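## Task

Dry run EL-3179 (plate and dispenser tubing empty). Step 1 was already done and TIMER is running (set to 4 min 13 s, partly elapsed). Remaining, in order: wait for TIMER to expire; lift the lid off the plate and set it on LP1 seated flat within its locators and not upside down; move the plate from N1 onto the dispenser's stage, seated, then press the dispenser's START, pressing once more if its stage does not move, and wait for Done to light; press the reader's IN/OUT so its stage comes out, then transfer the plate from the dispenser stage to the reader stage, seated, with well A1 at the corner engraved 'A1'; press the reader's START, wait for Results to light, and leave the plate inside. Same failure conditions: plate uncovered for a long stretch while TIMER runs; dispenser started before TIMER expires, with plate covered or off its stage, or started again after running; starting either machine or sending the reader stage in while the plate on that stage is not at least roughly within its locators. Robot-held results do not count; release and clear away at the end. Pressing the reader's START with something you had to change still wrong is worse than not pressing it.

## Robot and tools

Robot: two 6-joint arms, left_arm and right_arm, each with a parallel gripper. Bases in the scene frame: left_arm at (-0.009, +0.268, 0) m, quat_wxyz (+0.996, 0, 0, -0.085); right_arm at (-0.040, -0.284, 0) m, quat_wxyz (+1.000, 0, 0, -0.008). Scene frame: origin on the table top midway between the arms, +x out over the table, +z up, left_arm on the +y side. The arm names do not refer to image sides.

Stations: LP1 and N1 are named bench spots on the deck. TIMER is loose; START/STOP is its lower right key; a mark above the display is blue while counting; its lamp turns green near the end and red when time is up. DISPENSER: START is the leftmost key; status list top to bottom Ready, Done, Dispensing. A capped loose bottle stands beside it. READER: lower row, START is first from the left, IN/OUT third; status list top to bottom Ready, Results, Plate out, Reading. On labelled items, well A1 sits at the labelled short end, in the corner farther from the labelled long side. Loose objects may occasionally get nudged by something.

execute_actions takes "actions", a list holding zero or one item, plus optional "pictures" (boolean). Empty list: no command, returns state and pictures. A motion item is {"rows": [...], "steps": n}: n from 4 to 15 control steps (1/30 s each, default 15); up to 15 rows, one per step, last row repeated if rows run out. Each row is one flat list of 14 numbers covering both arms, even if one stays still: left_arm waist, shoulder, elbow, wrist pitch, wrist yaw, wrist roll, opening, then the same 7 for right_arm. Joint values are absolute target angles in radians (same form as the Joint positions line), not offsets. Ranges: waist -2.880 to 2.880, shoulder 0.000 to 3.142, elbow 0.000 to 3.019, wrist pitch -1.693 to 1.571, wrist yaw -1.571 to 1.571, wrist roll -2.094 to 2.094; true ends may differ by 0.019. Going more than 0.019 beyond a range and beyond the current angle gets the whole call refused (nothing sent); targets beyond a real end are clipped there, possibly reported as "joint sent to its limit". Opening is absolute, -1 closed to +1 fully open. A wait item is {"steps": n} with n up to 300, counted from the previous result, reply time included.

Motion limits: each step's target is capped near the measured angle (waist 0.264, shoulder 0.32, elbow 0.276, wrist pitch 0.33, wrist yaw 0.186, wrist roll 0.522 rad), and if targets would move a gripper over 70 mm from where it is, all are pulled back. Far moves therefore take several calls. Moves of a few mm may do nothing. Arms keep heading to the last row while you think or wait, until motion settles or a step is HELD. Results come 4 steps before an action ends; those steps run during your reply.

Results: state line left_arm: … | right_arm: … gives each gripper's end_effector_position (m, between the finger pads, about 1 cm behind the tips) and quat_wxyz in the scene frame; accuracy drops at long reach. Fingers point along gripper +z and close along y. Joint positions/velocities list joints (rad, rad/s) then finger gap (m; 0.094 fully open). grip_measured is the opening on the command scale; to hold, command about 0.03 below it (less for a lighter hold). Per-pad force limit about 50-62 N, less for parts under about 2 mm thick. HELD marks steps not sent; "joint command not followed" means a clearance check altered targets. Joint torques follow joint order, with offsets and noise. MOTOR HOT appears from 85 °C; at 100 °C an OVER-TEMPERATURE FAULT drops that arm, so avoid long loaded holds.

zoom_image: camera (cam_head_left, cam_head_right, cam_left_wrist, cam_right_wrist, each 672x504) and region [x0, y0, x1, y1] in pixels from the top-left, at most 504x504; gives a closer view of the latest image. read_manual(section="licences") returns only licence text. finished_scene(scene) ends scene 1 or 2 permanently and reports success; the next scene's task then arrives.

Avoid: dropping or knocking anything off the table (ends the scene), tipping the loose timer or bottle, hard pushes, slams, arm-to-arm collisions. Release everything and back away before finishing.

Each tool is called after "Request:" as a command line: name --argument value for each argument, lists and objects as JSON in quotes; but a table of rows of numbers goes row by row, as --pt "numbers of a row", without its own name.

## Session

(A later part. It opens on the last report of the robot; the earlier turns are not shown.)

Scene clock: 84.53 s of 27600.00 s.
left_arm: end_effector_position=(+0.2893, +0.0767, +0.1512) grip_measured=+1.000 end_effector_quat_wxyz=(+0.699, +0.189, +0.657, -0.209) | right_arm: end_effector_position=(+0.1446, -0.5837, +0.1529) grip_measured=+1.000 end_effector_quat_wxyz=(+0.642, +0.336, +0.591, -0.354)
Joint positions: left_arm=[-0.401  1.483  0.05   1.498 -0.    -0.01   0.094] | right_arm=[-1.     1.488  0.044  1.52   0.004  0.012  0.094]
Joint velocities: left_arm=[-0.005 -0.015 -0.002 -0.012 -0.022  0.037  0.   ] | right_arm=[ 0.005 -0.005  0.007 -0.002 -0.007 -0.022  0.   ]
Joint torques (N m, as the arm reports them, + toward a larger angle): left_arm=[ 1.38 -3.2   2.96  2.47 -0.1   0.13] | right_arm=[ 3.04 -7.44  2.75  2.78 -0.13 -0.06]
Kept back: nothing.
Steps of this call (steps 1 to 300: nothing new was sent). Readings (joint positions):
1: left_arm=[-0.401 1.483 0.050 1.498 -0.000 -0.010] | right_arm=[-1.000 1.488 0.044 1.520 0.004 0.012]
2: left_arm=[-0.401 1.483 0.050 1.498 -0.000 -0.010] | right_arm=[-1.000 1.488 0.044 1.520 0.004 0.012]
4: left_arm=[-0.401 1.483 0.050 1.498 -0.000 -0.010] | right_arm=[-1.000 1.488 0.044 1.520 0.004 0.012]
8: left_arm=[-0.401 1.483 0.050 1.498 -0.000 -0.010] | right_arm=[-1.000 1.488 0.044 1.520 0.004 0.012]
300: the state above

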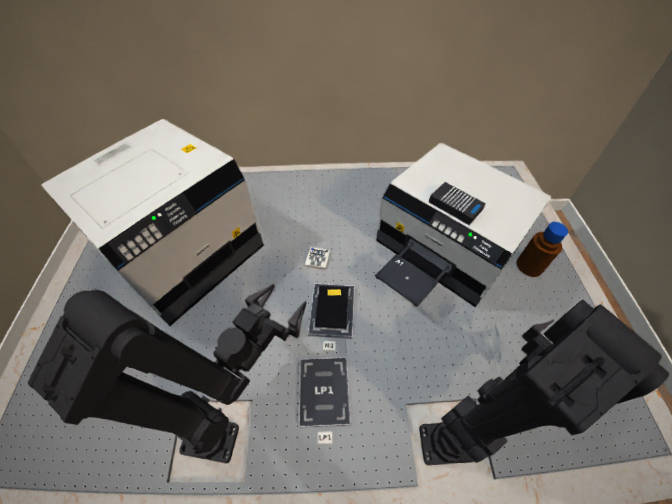

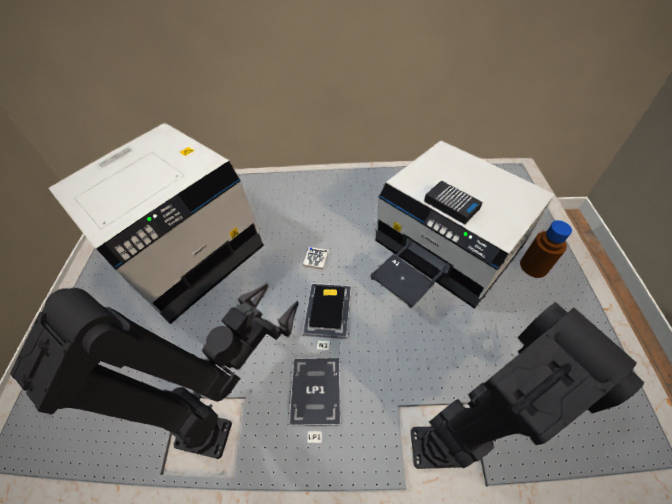

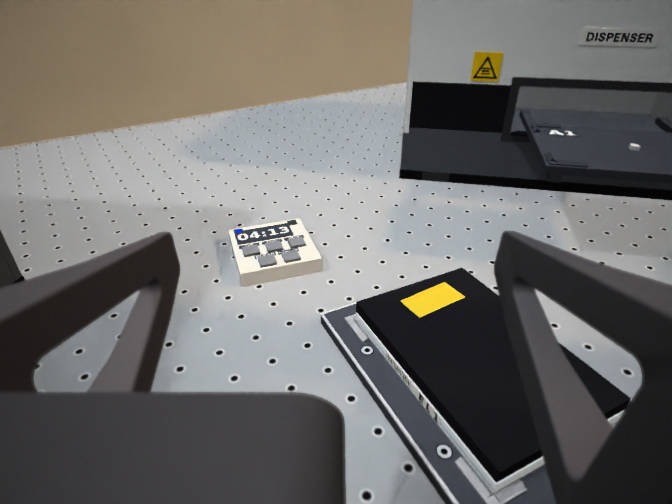

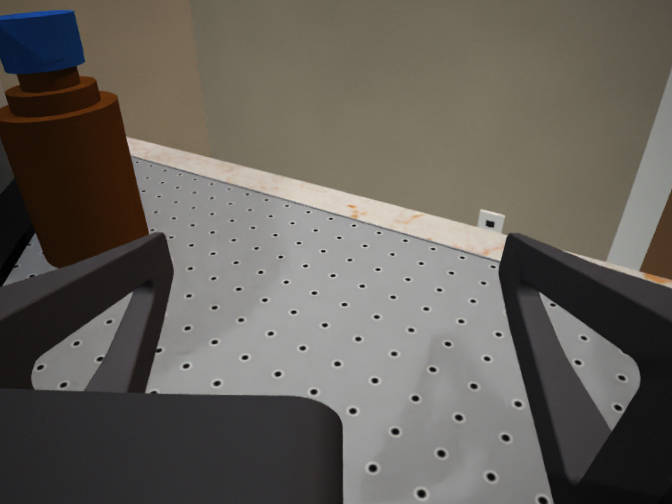

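Request:
execute_actions --actions '[{"steps": 300}]'

Request:
execute_actions --actions '[{"steps": 300}]'

Request:
execute_actions --actions '[{"steps": 300}]' --pictures true

Scene clock: 94.53 s of 27600.00 s.
left_arm: end_effector_position=(+0.2893, +0.0767, +0.1512) grip_measured=+1.000 end_effector_quat_wxyz=(+0.699, +0.189, +0.657, -0.209) | right_arm: end_effector_position=(+0.1446, -0.5837, +0.1529) grip_measured=+1.000 end_effector_quat_wxyz=(+0.642, +0.336, +0.591, -0.354)
Joint positions: left_arm=[-0.401  1.483  0.05   1.498 -0.    -0.01   0.094] | right_arm=[-1.     1.488  0.044  1.52   0.004  0.012  0.094]
Joint velocities: left_arm=[-0.015 -0.005  0.012 -0.007 -0.022 -0.007  0.   ] | right_arm=[-0.005 -0.024 -0.012 -0.002 -0.022  0.037  0.   ]
Joint torques (N m, as the arm reports them, + toward a larger angle): left_arm=[ 1.48 -3.48  2.98  2.46 -0.08  0.13] | right_arm=[ 3.08 -7.43  2.76  2.8  -0.13 -0.06]
Kept back: nothing.
Steps of this call (steps 1 to 300: nothing new was sent). Readings (joint positions):
1: left_arm=[-0.401 1.483 0.050 1.498 -0.000 -0.010] | right_arm=[-1.000 1.488 0.044 1.520 0.004 0.012]
2: left_arm=[-0.401 1.483 0.050 1.498 -0.000 -0.010] | right_arm=[-1.000 1.488 0.044 1.520 0.004 0.012]
4: left_arm=[-0.401 1.483 0.050 1.498 -0.000 -0.010] | right_arm=[-1.000 1.488 0.044 1.520 0.004 0.012]
8: left_arm=[-0.401 1.483 0.050 1.498 -0.000 -0.010] | right_arm=[-1.000 1.488 0.044 1.520 0.004 0.012]
300: the state above

Scene clock: 104.53 s of 27600.00 s.
left_arm: end_effector_position=(+0.2893, +0.0767, +0.1512) grip_measured=+1.000 end_effector_quat_wxyz=(+0.699, +0.189, +0.657, -0.209) | right_arm: end_effector_position=(+0.1446, -0.5837, +0.1529) grip_measured=+1.000 end_effector_quat_wxyz=(+0.642, +0.336, +0.591, -0.354)
Joint positions: left_arm=[-0.401  1.483  0.05   1.498 -0.    -0.01   0.094] | right_arm=[-1.     1.488  0.044  1.52   0.004  0.012  0.094]
Joint velocities: left_arm=[-0.015 -0.005 -0.007  0.017  0.037 -0.007  0.   ] | right_arm=[ 0.005 -0.024 -0.002  0.007 -0.037 -0.007  0.   ]
Joint torques (N m, as the arm reports them, + toward a larger angle): left_arm=[ 1.41 -3.35  2.97  2.43 -0.08  0.12] | right_arm=[ 3.02 -7.46  2.77  2.79 -0.13 -0.06]
Kept back: nothing.
Steps of this call (steps 1 to 300: nothing new was sent). Readings (joint positions):
1: left_arm=[-0.401 1.483 0.050 1.498 -0.000 -0.010] | right_arm=[-1.000 1.488 0.044 1.520 0.004 0.012]
2: left_arm=[-0.401 1.483 0.050 1.498 -0.000 -0.010] | right_arm=[-1.000 1.488 0.044 1.520 0.004 0.012]
4: left_arm=[-0.401 1.483 0.050 1.498 -0.000 -0.010] | right_arm=[-1.000 1.488 0.044 1.520 0.004 0.012]
8: left_arm=[-0.401 1.483 0.050 1.498 -0.000 -0.010] | right_arm=[-1.000 1.488 0.044 1.520 0.004 0.012]
300: the state above

Scene clock: 114.53 s of 27600.00 s.
left_arm: end_effector_position=(+0.2893, +0.0767, +0.1512) grip_measured=+1.000 end_effector_quat_wxyz=(+0.699, +0.189, +0.657, -0.209) | right_arm: end_effector_position=(+0.1446, -0.5837, +0.1529) grip_measured=+1.000 end_effector_quat_wxyz=(+0.642, +0.336, +0.591, -0.354)
Joint positions: left_arm=[-0.401  1.483  0.05   1.498 -0.    -0.01   0.094] | right_arm=[-1.     1.488  0.044  1.52   0.004  0.012  0.094]
Joint velocities: left_arm=[ 0.005  0.015  0.032 -0.002 -0.022  0.007  0.   ] | right_arm=[-0.015 -0.005 -0.007 -0.012 -0.037 -0.007  0.   ]
Joint torques (N m, as the arm reports them, + toward a larger angle): left_arm=[ 1.44 -3.28  3.01  2.45 -0.07  0.12] | right_arm=[ 3.11 -7.55  2.75  2.81 -0.13 -0.06]
Kept back: nothing.
Steps of this call (steps 1 to 300: nothing new was sent). Readings (joint positions):
1: left_arm=[-0.401 1.483 0.050 1.498 -0.000 -0.010] | right_arm=[-1.000 1.488 0.044 1.520 0.004 0.012]
2: left_arm=[-0.401 1.483 0.050 1.498 -0.000 -0.010] | right_arm=[-1.000 1.488 0.044 1.520 0.004 0.012]
4: left_arm=[-0.401 1.483 0.050 1.498 -0.000 -0.010] | right_arm=[-1.000 1.488 0.044 1.520 0.004 0.012]
8: left_arm=[-0.401 1.483 0.050 1.498 -0.000 -0.010] | right_arm=[-1.000 1.488 0.044 1.520 0.004 0.012]
300: the state above

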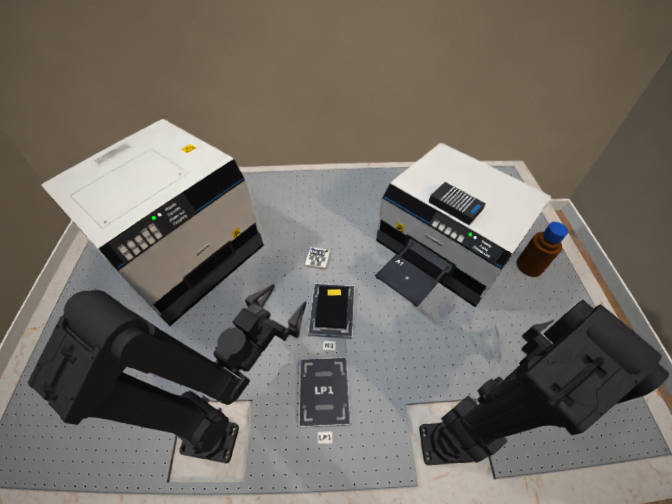

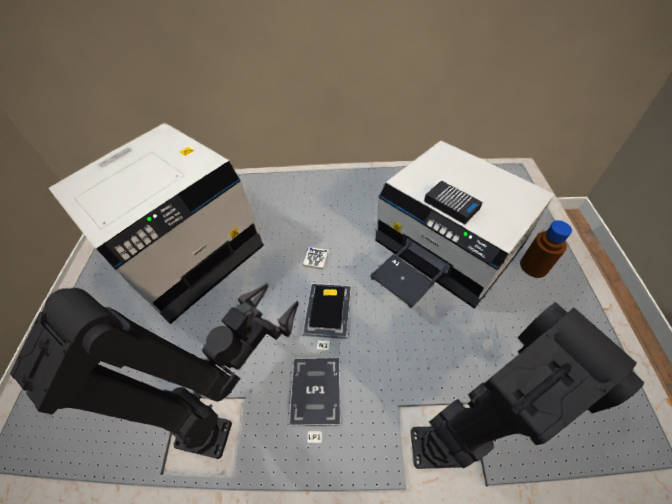

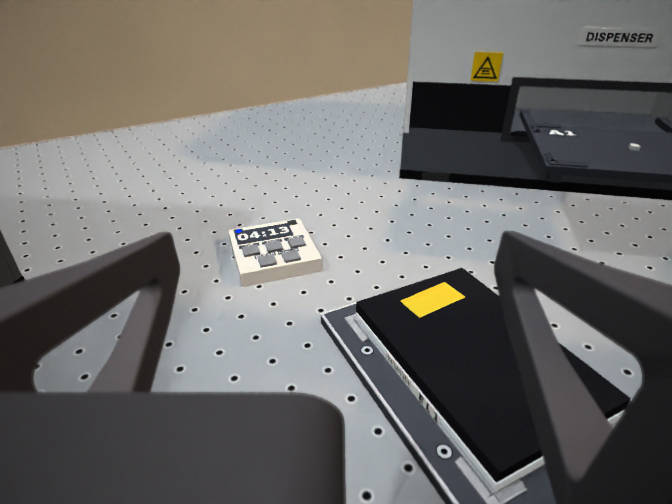

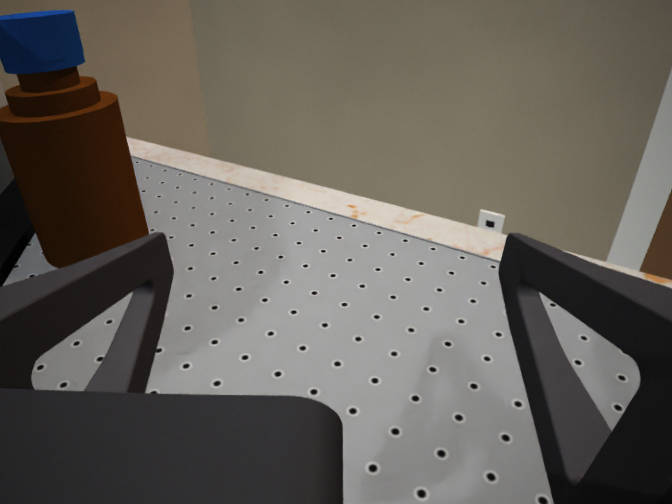

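Request:
execute_actions --actions '[{"steps": 300}]'

Request:
execute_actions --actions '[{"steps": 300}]'

Request:
execute_actions --actions '[{"steps": 300}]' --pictures true

Scene clock: 124.53 s of 27600.00 s.
left_arm: end_effector_position=(+0.2893, +0.0767, +0.1512) grip_measured=+1.000 end_effector_quat_wxyz=(+0.699, +0.189, +0.657, -0.209) | right_arm: end_effector_position=(+0.1446, -0.5837, +0.1529) grip_measured=+1.000 end_effector_quat_wxyz=(+0.642, +0.336, +0.591, -0.354)
Joint positions: left_arm=[-0.401  1.483  0.05   1.498 -0.    -0.01   0.094] | right_arm=[-1.     1.488  0.044  1.52   0.004  0.012  0.094]
Joint velocities: left_arm=[ 0.005 -0.005  0.007  0.002 -0.051  0.022  0.   ] | right_arm=[ 0.015 -0.015  0.012  0.002 -0.007  0.095  0.   ]
Joint torques (N m, as the arm reports them, + toward a larger angle): left_arm=[ 1.65 -3.51  2.94  2.44 -0.09  0.12] | right_arm=[ 3.05 -7.44  2.75  2.79 -0.13 -0.06]
Kept back: nothing.
Steps of this call (steps 1 to 300: nothing new was sent). Readings (joint positions):
1: left_arm=[-0.401 1.483 0.050 1.498 -0.000 -0.010] | right_arm=[-1.000 1.488 0.044 1.520 0.004 0.012]
2: left_arm=[-0.401 1.483 0.050 1.498 -0.000 -0.010] | right_arm=[-1.000 1.488 0.044 1.520 0.004 0.012]
4: left_arm=[-0.401 1.483 0.050 1.498 -0.000 -0.010] | right_arm=[-1.000 1.488 0.044 1.520 0.004 0.012]
8: left_arm=[-0.401 1.483 0.050 1.498 -0.000 -0.010] | right_arm=[-1.000 1.488 0.044 1.520 0.004 0.012]
300: the state above

Scene clock: 134.53 s of 27600.00 s.
left_arm: end_effector_position=(+0.2893, +0.0767, +0.1512) grip_measured=+1.000 end_effector_quat_wxyz=(+0.699, +0.189, +0.657, -0.209) | right_arm: end_effector_position=(+0.1446, -0.5837, +0.1529) grip_measured=+1.000 end_effector_quat_wxyz=(+0.642, +0.336, +0.591, -0.354)
Joint positions: left_arm=[-0.401  1.483  0.05   1.498 -0.    -0.01   0.094] | right_arm=[-1.     1.488  0.044  1.52   0.004  0.012  0.094]
Joint velocities: left_arm=[-0.005 -0.005 -0.002  0.017  0.007  0.022  0.   ] | right_arm=[-0.005 -0.015 -0.012  0.002  0.037  0.007  0.   ]
Joint torques (N m, as the arm reports them, + toward a larger angle): left_arm=[ 1.47 -3.22  2.97  2.5  -0.08  0.12] | right_arm=[ 3.05 -7.47  2.76  2.79 -0.13 -0.06]
Kept back: nothing.
Steps of this call (steps 1 to 300: nothing new was sent). Readings (joint positions):
1: left_arm=[-0.401 1.483 0.050 1.498 -0.000 -0.010] | right_arm=[-1.000 1.488 0.044 1.520 0.004 0.012]
2: left_arm=[-0.401 1.483 0.050 1.498 -0.000 -0.010] | right_arm=[-1.000 1.488 0.044 1.520 0.004 0.012]
4: left_arm=[-0.401 1.483 0.050 1.498 -0.000 -0.010] | right_arm=[-1.000 1.488 0.044 1.520 0.004 0.012]
8: left_arm=[-0.401 1.483 0.050 1.498 -0.000 -0.010] | right_arm=[-1.000 1.488 0.044 1.520 0.004 0.012]
300: the state above

Scene clock: 144.53 s of 27600.00 s.
left_arm: end_effector_position=(+0.2893, +0.0767, +0.1512) grip_measured=+1.000 end_effector_quat_wxyz=(+0.699, +0.189, +0.657, -0.209) | right_arm: end_effector_position=(+0.1446, -0.5837, +0.1529) grip_measured=+1.000 end_effector_quat_wxyz=(+0.642, +0.336, +0.591, -0.354)
Joint positions: left_arm=[-0.401  1.483  0.05   1.498 -0.    -0.01   0.094] | right_arm=[-1.     1.488  0.044  1.52   0.004  0.012  0.094]
Joint velocities: left_arm=[-0.005 -0.015 -0.002 -0.017 -0.051 -0.022  0.   ] | right_arm=[-0.005 -0.005  0.002  0.002  0.066 -0.007  0.   ]
Joint torques (N m, as the arm reports them, + toward a larger angle): left_arm=[ 1.46 -3.05  2.94  2.4  -0.08  0.11] | right_arm=[ 3.07 -7.46  2.75  2.8  -0.13 -0.06]
Kept back: nothing.
Steps of this call (steps 1 to 300: nothing new was sent). Readings (joint positions):
1: left_arm=[-0.401 1.483 0.050 1.498 -0.000 -0.010] | right_arm=[-1.000 1.488 0.044 1.520 0.004 0.012]
2: left_arm=[-0.401 1.483 0.050 1.498 -0.000 -0.010] | right_arm=[-1.000 1.488 0.044 1.520 0.004 0.012]
4: left_arm=[-0.401 1.483 0.050 1.498 -0.000 -0.010] | right_arm=[-1.000 1.488 0.044 1.520 0.004 0.012]
8: left_arm=[-0.401 1.483 0.050 1.498 -0.000 -0.010] | right_arm=[-1.000 1.488 0.044 1.520 0.004 0.012]
300: the state above

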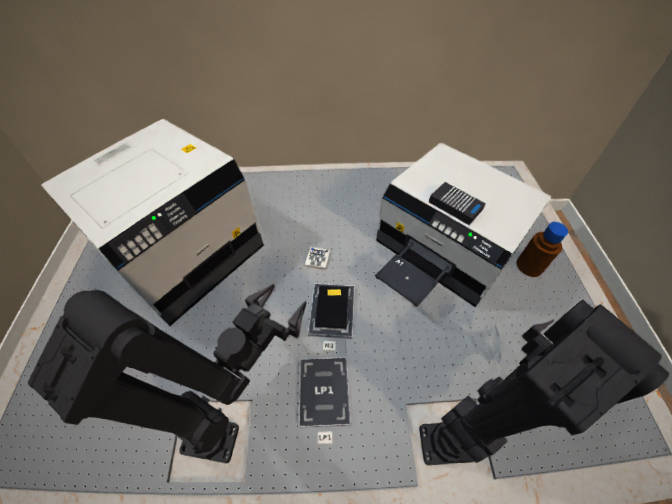

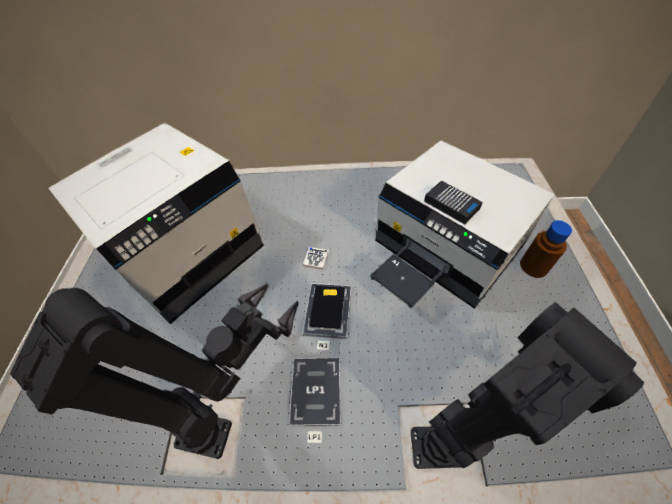

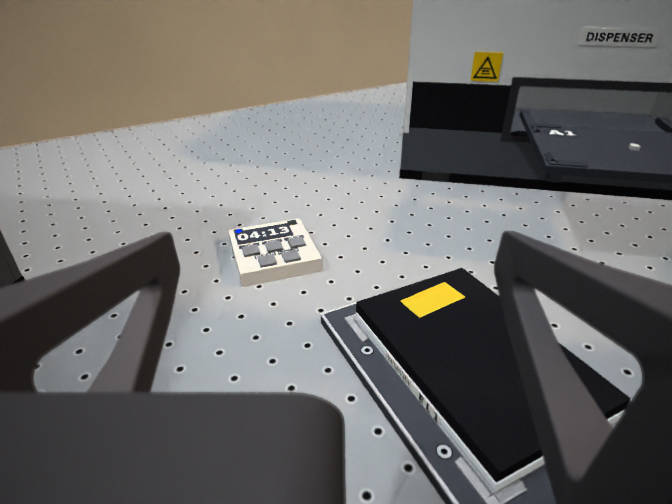

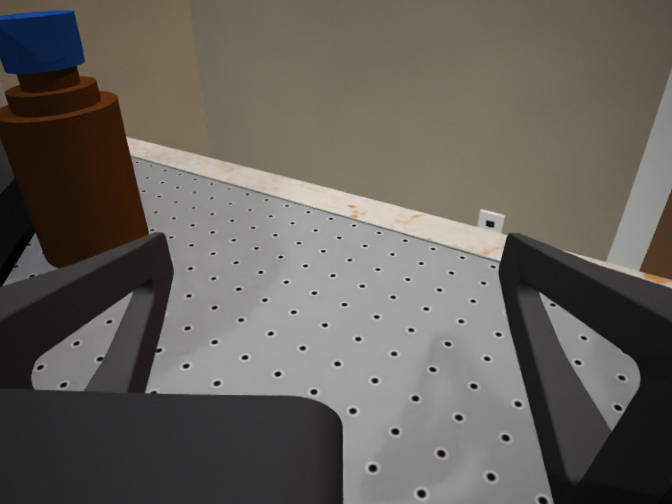

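Request:
execute_actions --actions '[{"steps": 300}]'

Request:
execute_actions --actions '[{"steps": 300}]' --pictures true

Scene clock: 154.53 s of 27600.00 s.
left_arm: end_effector_position=(+0.2893, +0.0767, +0.1512) grip_measured=+1.000 end_effector_quat_wxyz=(+0.699, +0.189, +0.657, -0.209) | right_arm: end_effector_position=(+0.1446, -0.5837, +0.1529) grip_measured=+1.000 end_effector_quat_wxyz=(+0.642, +0.336, +0.591, -0.354)
Joint positions: left_arm=[-0.401  1.483  0.05   1.498 -0.    -0.01   0.094] | right_arm=[-1.     1.488  0.044  1.52   0.004  0.012  0.094]
Joint velocities: left_arm=[-0.015  0.005 -0.007 -0.002  0.022  0.051  0.   ] | right_arm=[ 0.005  0.015  0.007 -0.007 -0.051 -0.081  0.   ]
Joint torques (N m, as the arm reports them, + toward a larger angle): left_arm=[ 1.41 -3.33  2.95  2.51 -0.07  0.12] | right_arm=[ 3.06 -7.49  2.76  2.8  -0.13 -0.06]
Kept back: nothing.
Steps of this call (steps 1 to 300: nothing new was sent). Readings (joint positions):
1: left_arm=[-0.401 1.483 0.050 1.498 -0.000 -0.010] | right_arm=[-1.000 1.488 0.044 1.520 0.004 0.012]
2: left_arm=[-0.401 1.483 0.050 1.498 -0.000 -0.010] | right_arm=[-1.000 1.488 0.044 1.520 0.004 0.012]
4: left_arm=[-0.401 1.483 0.050 1.498 -0.000 -0.010] | right_arm=[-1.000 1.488 0.044 1.520 0.004 0.012]
8: left_arm=[-0.401 1.483 0.050 1.498 -0.000 -0.010] | right_arm=[-1.000 1.488 0.044 1.520 0.004 0.012]
300: the state above

Scene clock: 164.53 s of 27600.00 s.
left_arm: end_effector_position=(+0.2893, +0.0767, +0.1512) grip_measured=+1.000 end_effector_quat_wxyz=(+0.699, +0.189, +0.657, -0.209) | right_arm: end_effector_position=(+0.1446, -0.5837, +0.1529) grip_measured=+1.000 end_effector_quat_wxyz=(+0.642, +0.336, +0.591, -0.354)
Joint positions: left_arm=[-0.401  1.483  0.05   1.498 -0.    -0.01   0.094] | right_arm=[-1.     1.488  0.044  1.52   0.004  0.012  0.094]
Joint velocities: left_arm=[ 0.005  0.005  0.012  0.017 -0.022 -0.081  0.   ] | right_arm=[-0.005  0.024  0.012 -0.002  0.022 -0.051  0.   ]
Joint torques (N m, as the arm reports them, + toward a larger angle): left_arm=[ 1.53 -3.22  2.97  2.46 -0.09  0.11] | right_arm=[ 3.06 -7.42  2.77  2.79 -0.13 -0.06]
Kept back: nothing.
Steps of this call (steps 1 to 300: nothing new was sent). Readings (joint positions):
1: left_arm=[-0.401 1.483 0.050 1.498 -0.000 -0.010] | right_arm=[-1.000 1.488 0.044 1.520 0.004 0.012]
2: left_arm=[-0.401 1.483 0.050 1.498 -0.000 -0.010] | right_arm=[-1.000 1.488 0.044 1.520 0.004 0.012]
4: left_arm=[-0.401 1.483 0.050 1.498 -0.000 -0.010] | right_arm=[-1.000 1.488 0.044 1.520 0.004 0.012]
8: left_arm=[-0.401 1.483 0.050 1.498 -0.000 -0.010] | right_arm=[-1.000 1.488 0.044 1.520 0.004 0.012]
300: the state above

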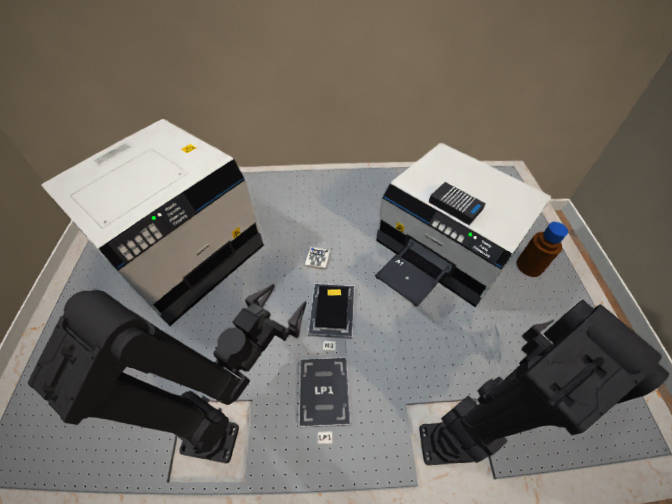

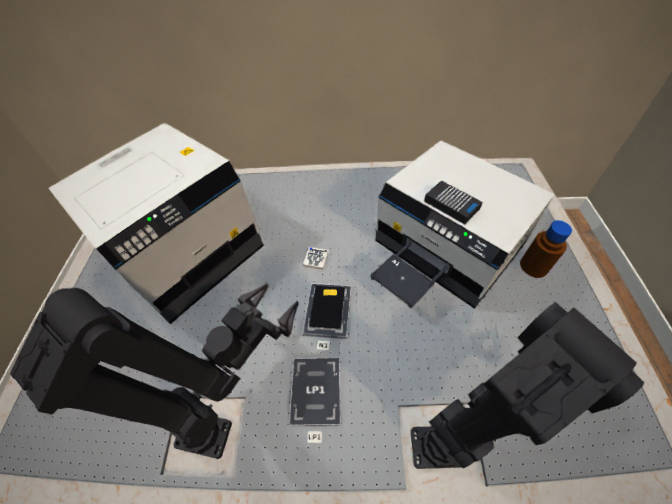

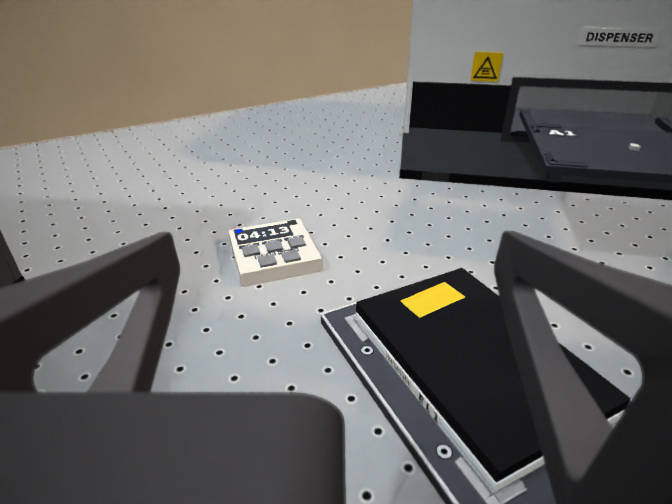

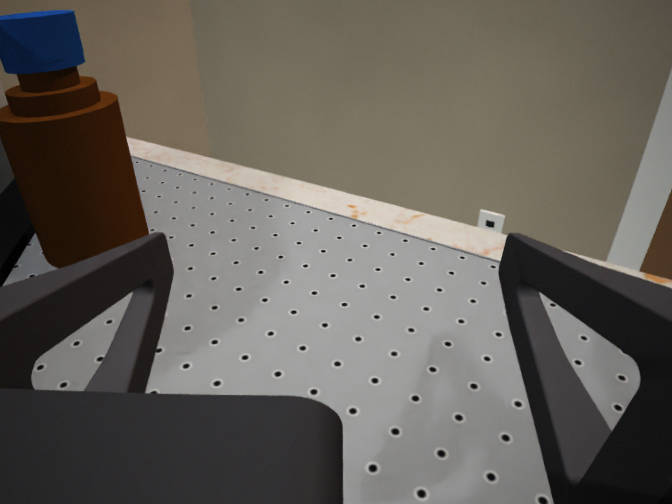

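Request:
execute_actions --actions '[{"steps": 300}]'

Request:
execute_actions --actions '[{"steps": 300}]' --pictures true

Scene clock: 174.53 s of 27600.00 s.
left_arm: end_effector_position=(+0.2893, +0.0767, +0.1512) grip_measured=+1.000 end_effector_quat_wxyz=(+0.699, +0.189, +0.657, -0.209) | right_arm: end_effector_position=(+0.1446, -0.5837, +0.1529) grip_measured=+1.000 end_effector_quat_wxyz=(+0.642, +0.336, +0.591, -0.354)
Joint positions: left_arm=[-0.401  1.483  0.05   1.498 -0.    -0.01   0.094] | right_arm=[-1.     1.488  0.044  1.52   0.004  0.012  0.094]
Joint velocities: left_arm=[-0.005 -0.005 -0.027 -0.007  0.037 -0.007  0.   ] | right_arm=[ 0.005 -0.005 -0.002 -0.007  0.022  0.022  0.   ]
Joint torques (N m, as the arm reports them, + toward a larger angle): left_arm=[ 1.34 -3.4   3.03  2.52 -0.08  0.12] | right_arm=[ 3.02 -7.53  2.76  2.8  -0.13 -0.06]
Kept back: nothing.
Steps of this call (steps 1 to 300: nothing new was sent). Readings (joint positions):
1: left_arm=[-0.401 1.483 0.050 1.498 -0.000 -0.010] | right_arm=[-1.000 1.488 0.044 1.520 0.004 0.012]
2: left_arm=[-0.401 1.483 0.050 1.498 -0.000 -0.010] | right_arm=[-1.000 1.488 0.044 1.520 0.004 0.012]
4: left_arm=[-0.401 1.483 0.050 1.498 -0.000 -0.010] | right_arm=[-1.000 1.488 0.044 1.520 0.004 0.012]
8: left_arm=[-0.401 1.483 0.050 1.498 -0.000 -0.010] | right_arm=[-1.000 1.488 0.044 1.520 0.004 0.012]
300: the state above

Scene clock: 184.53 s of 27600.00 s.
left_arm: end_effector_position=(+0.2893, +0.0767, +0.1512) grip_measured=+1.000 end_effector_quat_wxyz=(+0.699, +0.189, +0.657, -0.209) | right_arm: end_effector_position=(+0.1446, -0.5837, +0.1529) grip_measured=+1.000 end_effector_quat_wxyz=(+0.642, +0.336, +0.591, -0.354)
Joint positions: left_arm=[-0.401  1.483  0.05   1.498 -0.    -0.01   0.094] | right_arm=[-1.     1.488  0.044  1.52   0.004  0.012  0.094]
Joint velocities: left_arm=[-0.005 -0.005 -0.017 -0.017  0.007 -0.022  0.   ] | right_arm=[-0.015 -0.015  0.007 -0.002 -0.022  0.051  0.   ]
Joint torques (N m, as the arm reports them, + toward a larger angle): left_arm=[ 1.44 -3.27  2.94  2.45 -0.09  0.12] | right_arm=[ 3.05 -7.39  2.76  2.8  -0.13 -0.06]
Kept back: nothing.
Steps of this call (steps 1 to 300: nothing new was sent). Readings (joint positions):
1: left_arm=[-0.401 1.483 0.050 1.498 -0.000 -0.010] | right_arm=[-1.000 1.488 0.044 1.520 0.004 0.012]
2: left_arm=[-0.401 1.483 0.050 1.498 -0.000 -0.010] | right_arm=[-1.000 1.488 0.044 1.520 0.004 0.012]
4: left_arm=[-0.401 1.483 0.050 1.498 -0.000 -0.010] | right_arm=[-1.000 1.488 0.044 1.520 0.004 0.012]
8: left_arm=[-0.401 1.483 0.050 1.498 -0.000 -0.010] | right_arm=[-1.000 1.488 0.044 1.520 0.004 0.012]
300: the state above

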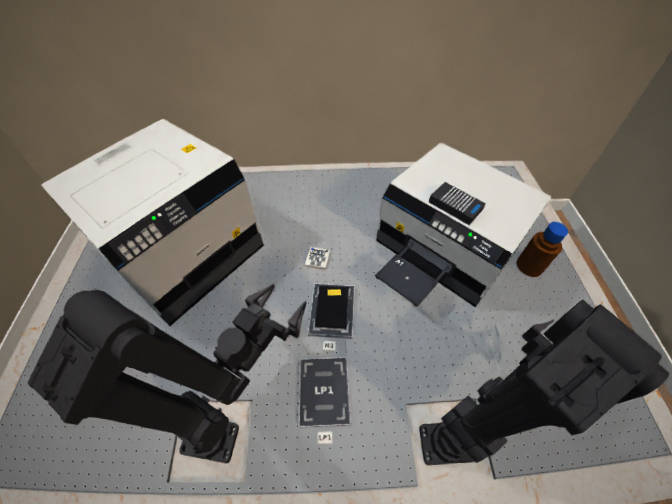

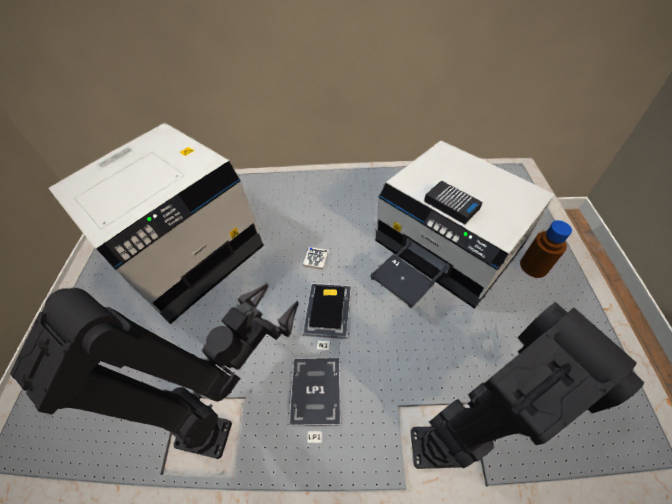

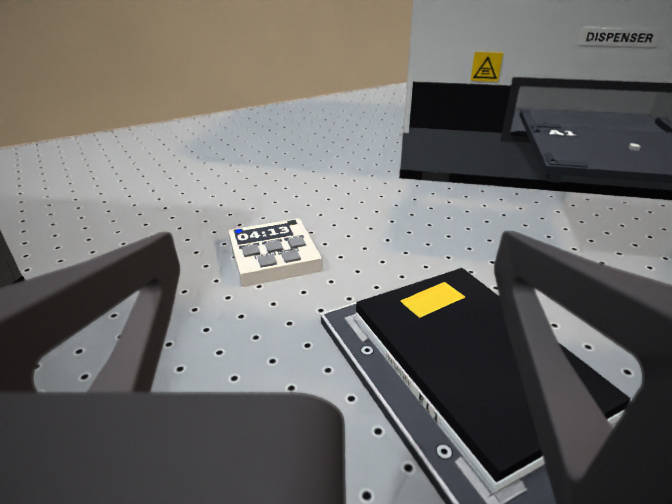

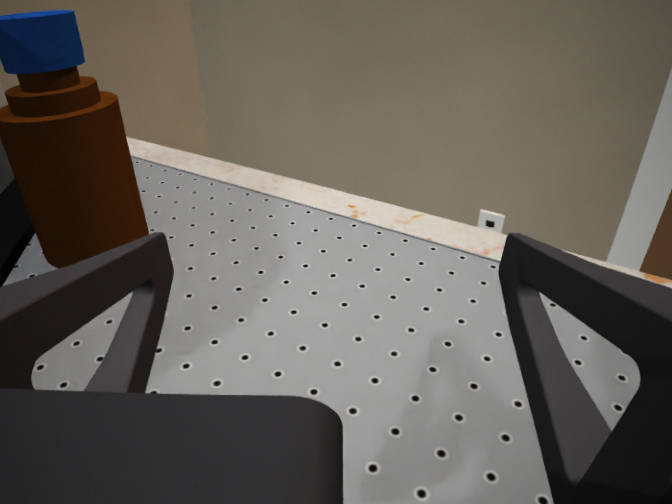

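Request:
execute_actions --actions '[{"steps": 300}]'

Request:
execute_actions --actions '[{"steps": 300}]' --pictures true

Scene clock: 194.53 s of 27600.00 s.
left_arm: end_effector_position=(+0.2893, +0.0767, +0.1512) grip_measured=+1.000 end_effector_quat_wxyz=(+0.699, +0.189, +0.657, -0.209) | right_arm: end_effector_position=(+0.1446, -0.5837, +0.1529) grip_measured=+1.000 end_effector_quat_wxyz=(+0.642, +0.336, +0.591, -0.354)
Joint positions: left_arm=[-0.401  1.483  0.05   1.498 -0.    -0.01   0.094] | right_arm=[-1.     1.488  0.044  1.52   0.004  0.012  0.094]
Joint velocities: left_arm=[-0.015 -0.015 -0.007 -0.012 -0.095 -0.037  0.   ] | right_arm=[-0.005 -0.005 -0.022 -0.017 -0.037 -0.125  0.   ]
Joint torques (N m, as the arm reports them, + toward a larger angle): left_arm=[ 1.53 -3.27  2.95  2.54 -0.1   0.11] | right_arm=[ 3.02 -7.49  2.77  2.8  -0.13 -0.06]
Kept back: nothing.
Steps of this call (steps 1 to 300: nothing new was sent). Readings (joint positions):
1: left_arm=[-0.401 1.483 0.050 1.498 -0.000 -0.010] | right_arm=[-1.000 1.488 0.044 1.520 0.004 0.012]
2: left_arm=[-0.401 1.483 0.050 1.498 -0.000 -0.010] | right_arm=[-1.000 1.488 0.044 1.520 0.004 0.012]
4: left_arm=[-0.401 1.483 0.050 1.498 -0.000 -0.010] | right_arm=[-1.000 1.488 0.044 1.520 0.004 0.012]
8: left_arm=[-0.401 1.483 0.050 1.498 -0.000 -0.010] | right_arm=[-1.000 1.488 0.044 1.520 0.004 0.012]
300: the state above

Scene clock: 204.53 s of 27600.00 s.
left_arm: end_effector_position=(+0.2893, +0.0767, +0.1512) grip_measured=+1.000 end_effector_quat_wxyz=(+0.699, +0.189, +0.657, -0.209) | right_arm: end_effector_position=(+0.1446, -0.5837, +0.1529) grip_measured=+1.000 end_effector_quat_wxyz=(+0.642, +0.336, +0.591, -0.354)
Joint positions: left_arm=[-0.401  1.483  0.05   1.498 -0.    -0.01   0.094] | right_arm=[-1.     1.488  0.044  1.52   0.004  0.012  0.094]
Joint velocities: left_arm=[-0.015  0.005 -0.042 -0.017  0.037 -0.022  0.   ] | right_arm=[-0.024 -0.005 -0.012  0.002  0.022 -0.022  0.   ]
Joint torques (N m, as the arm reports them, + toward a larger angle): left_arm=[ 1.44 -3.28  2.95  2.47 -0.09  0.12] | right_arm=[ 3.12 -7.49  2.77  2.79 -0.13 -0.06]
Kept back: nothing.
Steps of this call (steps 1 to 300: nothing new was sent). Readings (joint positions):
1: left_arm=[-0.401 1.483 0.050 1.498 -0.000 -0.010] | right_arm=[-1.000 1.488 0.044 1.520 0.004 0.012]
2: left_arm=[-0.401 1.483 0.050 1.498 -0.000 -0.010] | right_arm=[-1.000 1.488 0.044 1.520 0.004 0.012]
4: left_arm=[-0.401 1.483 0.050 1.498 -0.000 -0.010] | right_arm=[-1.000 1.488 0.044 1.520 0.004 0.012]
8: left_arm=[-0.401 1.483 0.050 1.498 -0.000 -0.010] | right_arm=[-1.000 1.488 0.044 1.520 0.004 0.012]
300: the state above

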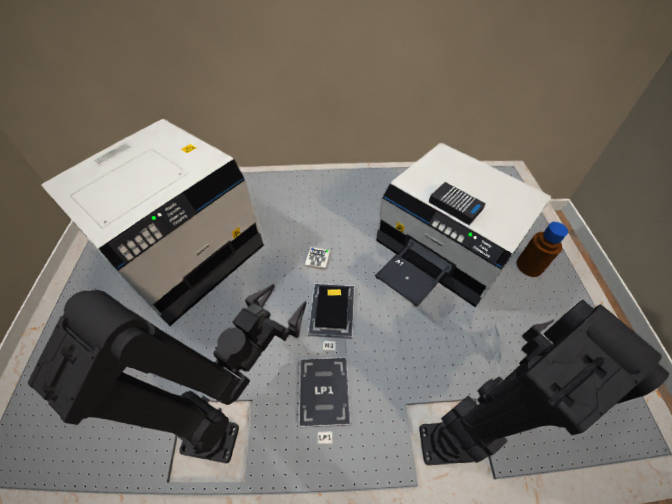

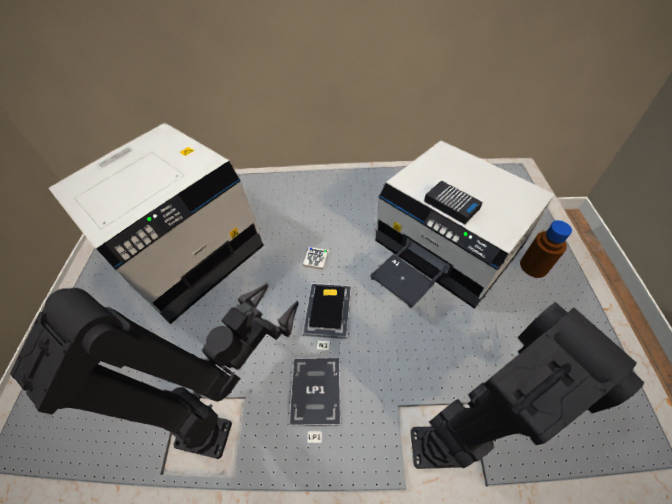

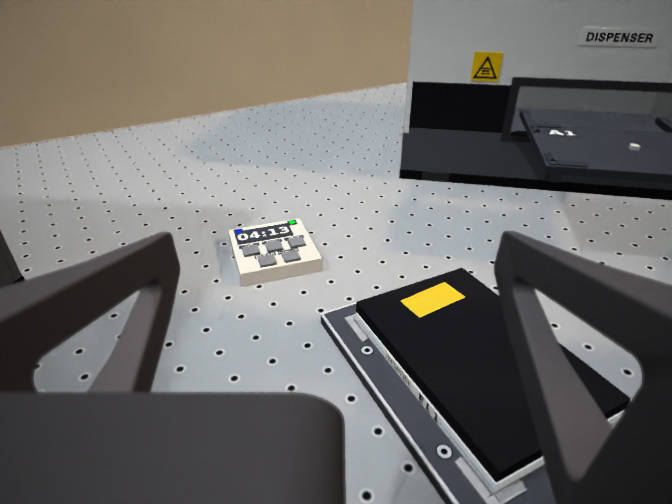

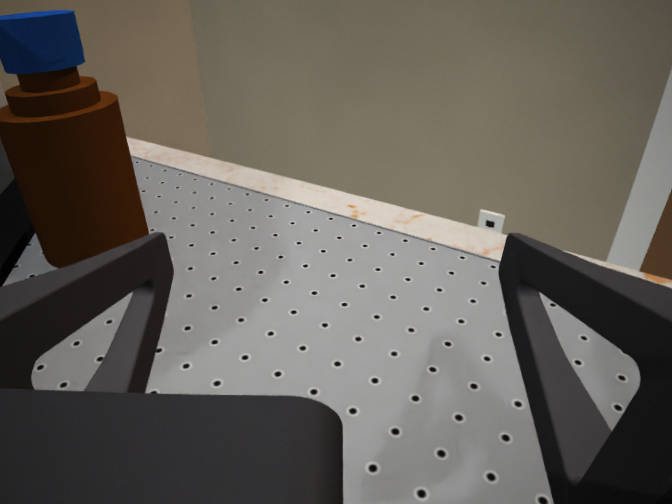

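Request:
execute_actions --actions '[{"steps": 300}]' --pictures true

Scene clock: 214.53 s of 27600.00 s.
left_arm: end_effector_position=(+0.2893, +0.0767, +0.1512) grip_measured=+1.000 end_effector_quat_wxyz=(+0.699, +0.189, +0.657, -0.209) | right_arm: end_effector_position=(+0.1446, -0.5837, +0.1529) grip_measured=+1.000 end_effector_quat_wxyz=(+0.642, +0.336, +0.591, -0.354)
Joint positions: left_arm=[-0.401  1.483  0.05   1.498 -0.    -0.01   0.094] | right_arm=[-1.     1.488  0.044  1.52   0.004  0.012  0.094]
Joint velocities: left_arm=[-0.005 -0.005 -0.002  0.012 -0.037  0.095  0.   ] | right_arm=[-0.015 -0.005  0.007 -0.007 -0.095  0.007  0.   ]
Joint torques (N m, as the arm reports them, + toward a larger angle): left_arm=[ 1.48 -3.24  3.01  2.51 -0.08  0.13] | right_arm=[ 3.08 -7.49  2.75  2.8  -0.13 -0.05]
Kept back: nothing.
Steps of this call (steps 1 to 300: nothing new was sent). Readings (joint positions):
1: left_arm=[-0.401 1.483 0.050 1.498 -0.000 -0.010] | right_arm=[-1.000 1.488 0.044 1.520 0.004 0.012]
2: left_arm=[-0.401 1.483 0.050 1.498 -0.000 -0.010] | right_arm=[-1.000 1.488 0.044 1.520 0.004 0.012]
4: left_arm=[-0.401 1.483 0.050 1.498 -0.000 -0.010] | right_arm=[-1.000 1.488 0.044 1.520 0.004 0.012]
8: left_arm=[-0.401 1.483 0.050 1.498 -0.000 -0.010] | right_arm=[-1.000 1.488 0.044 1.520 0.004 0.012]
300: the state above

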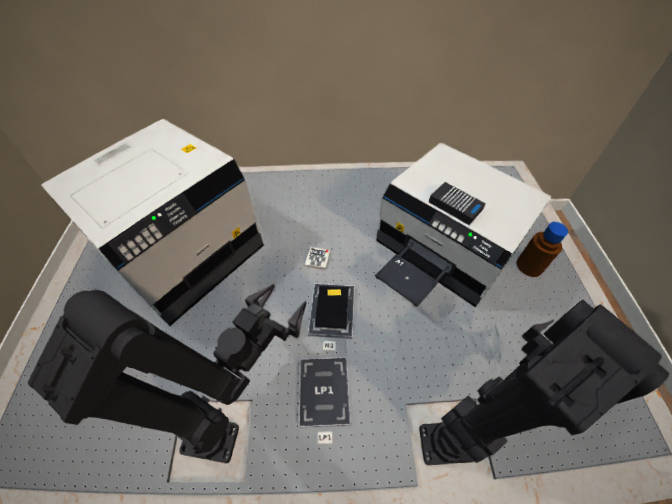

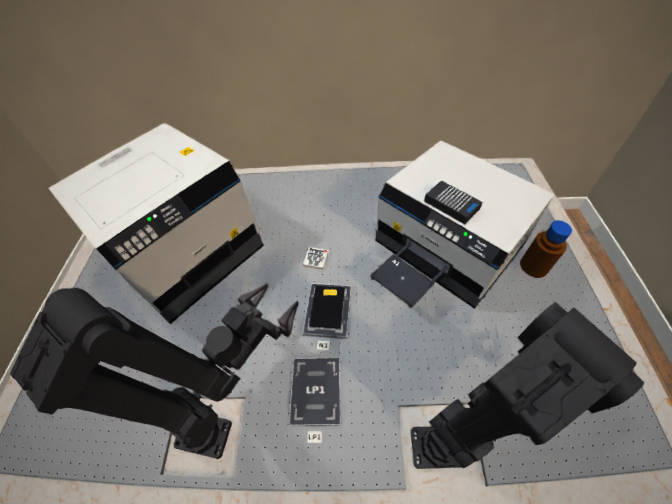

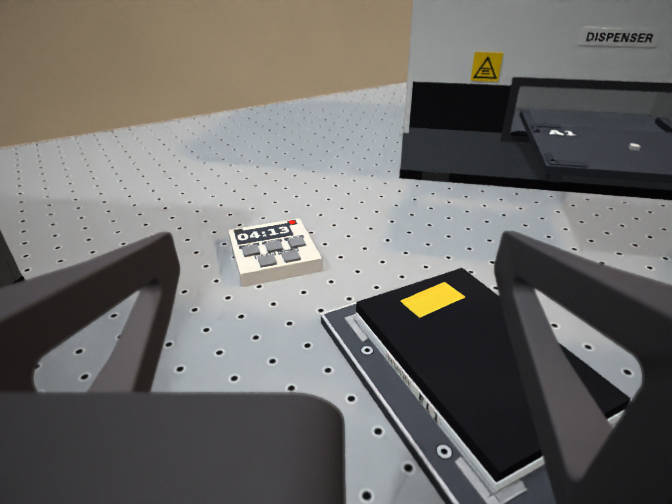

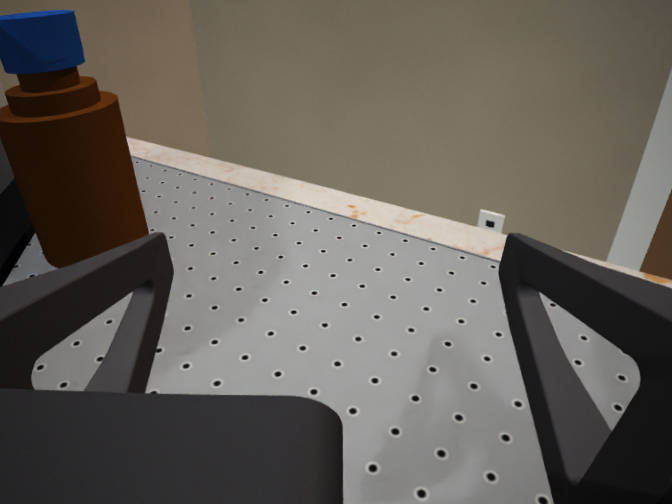

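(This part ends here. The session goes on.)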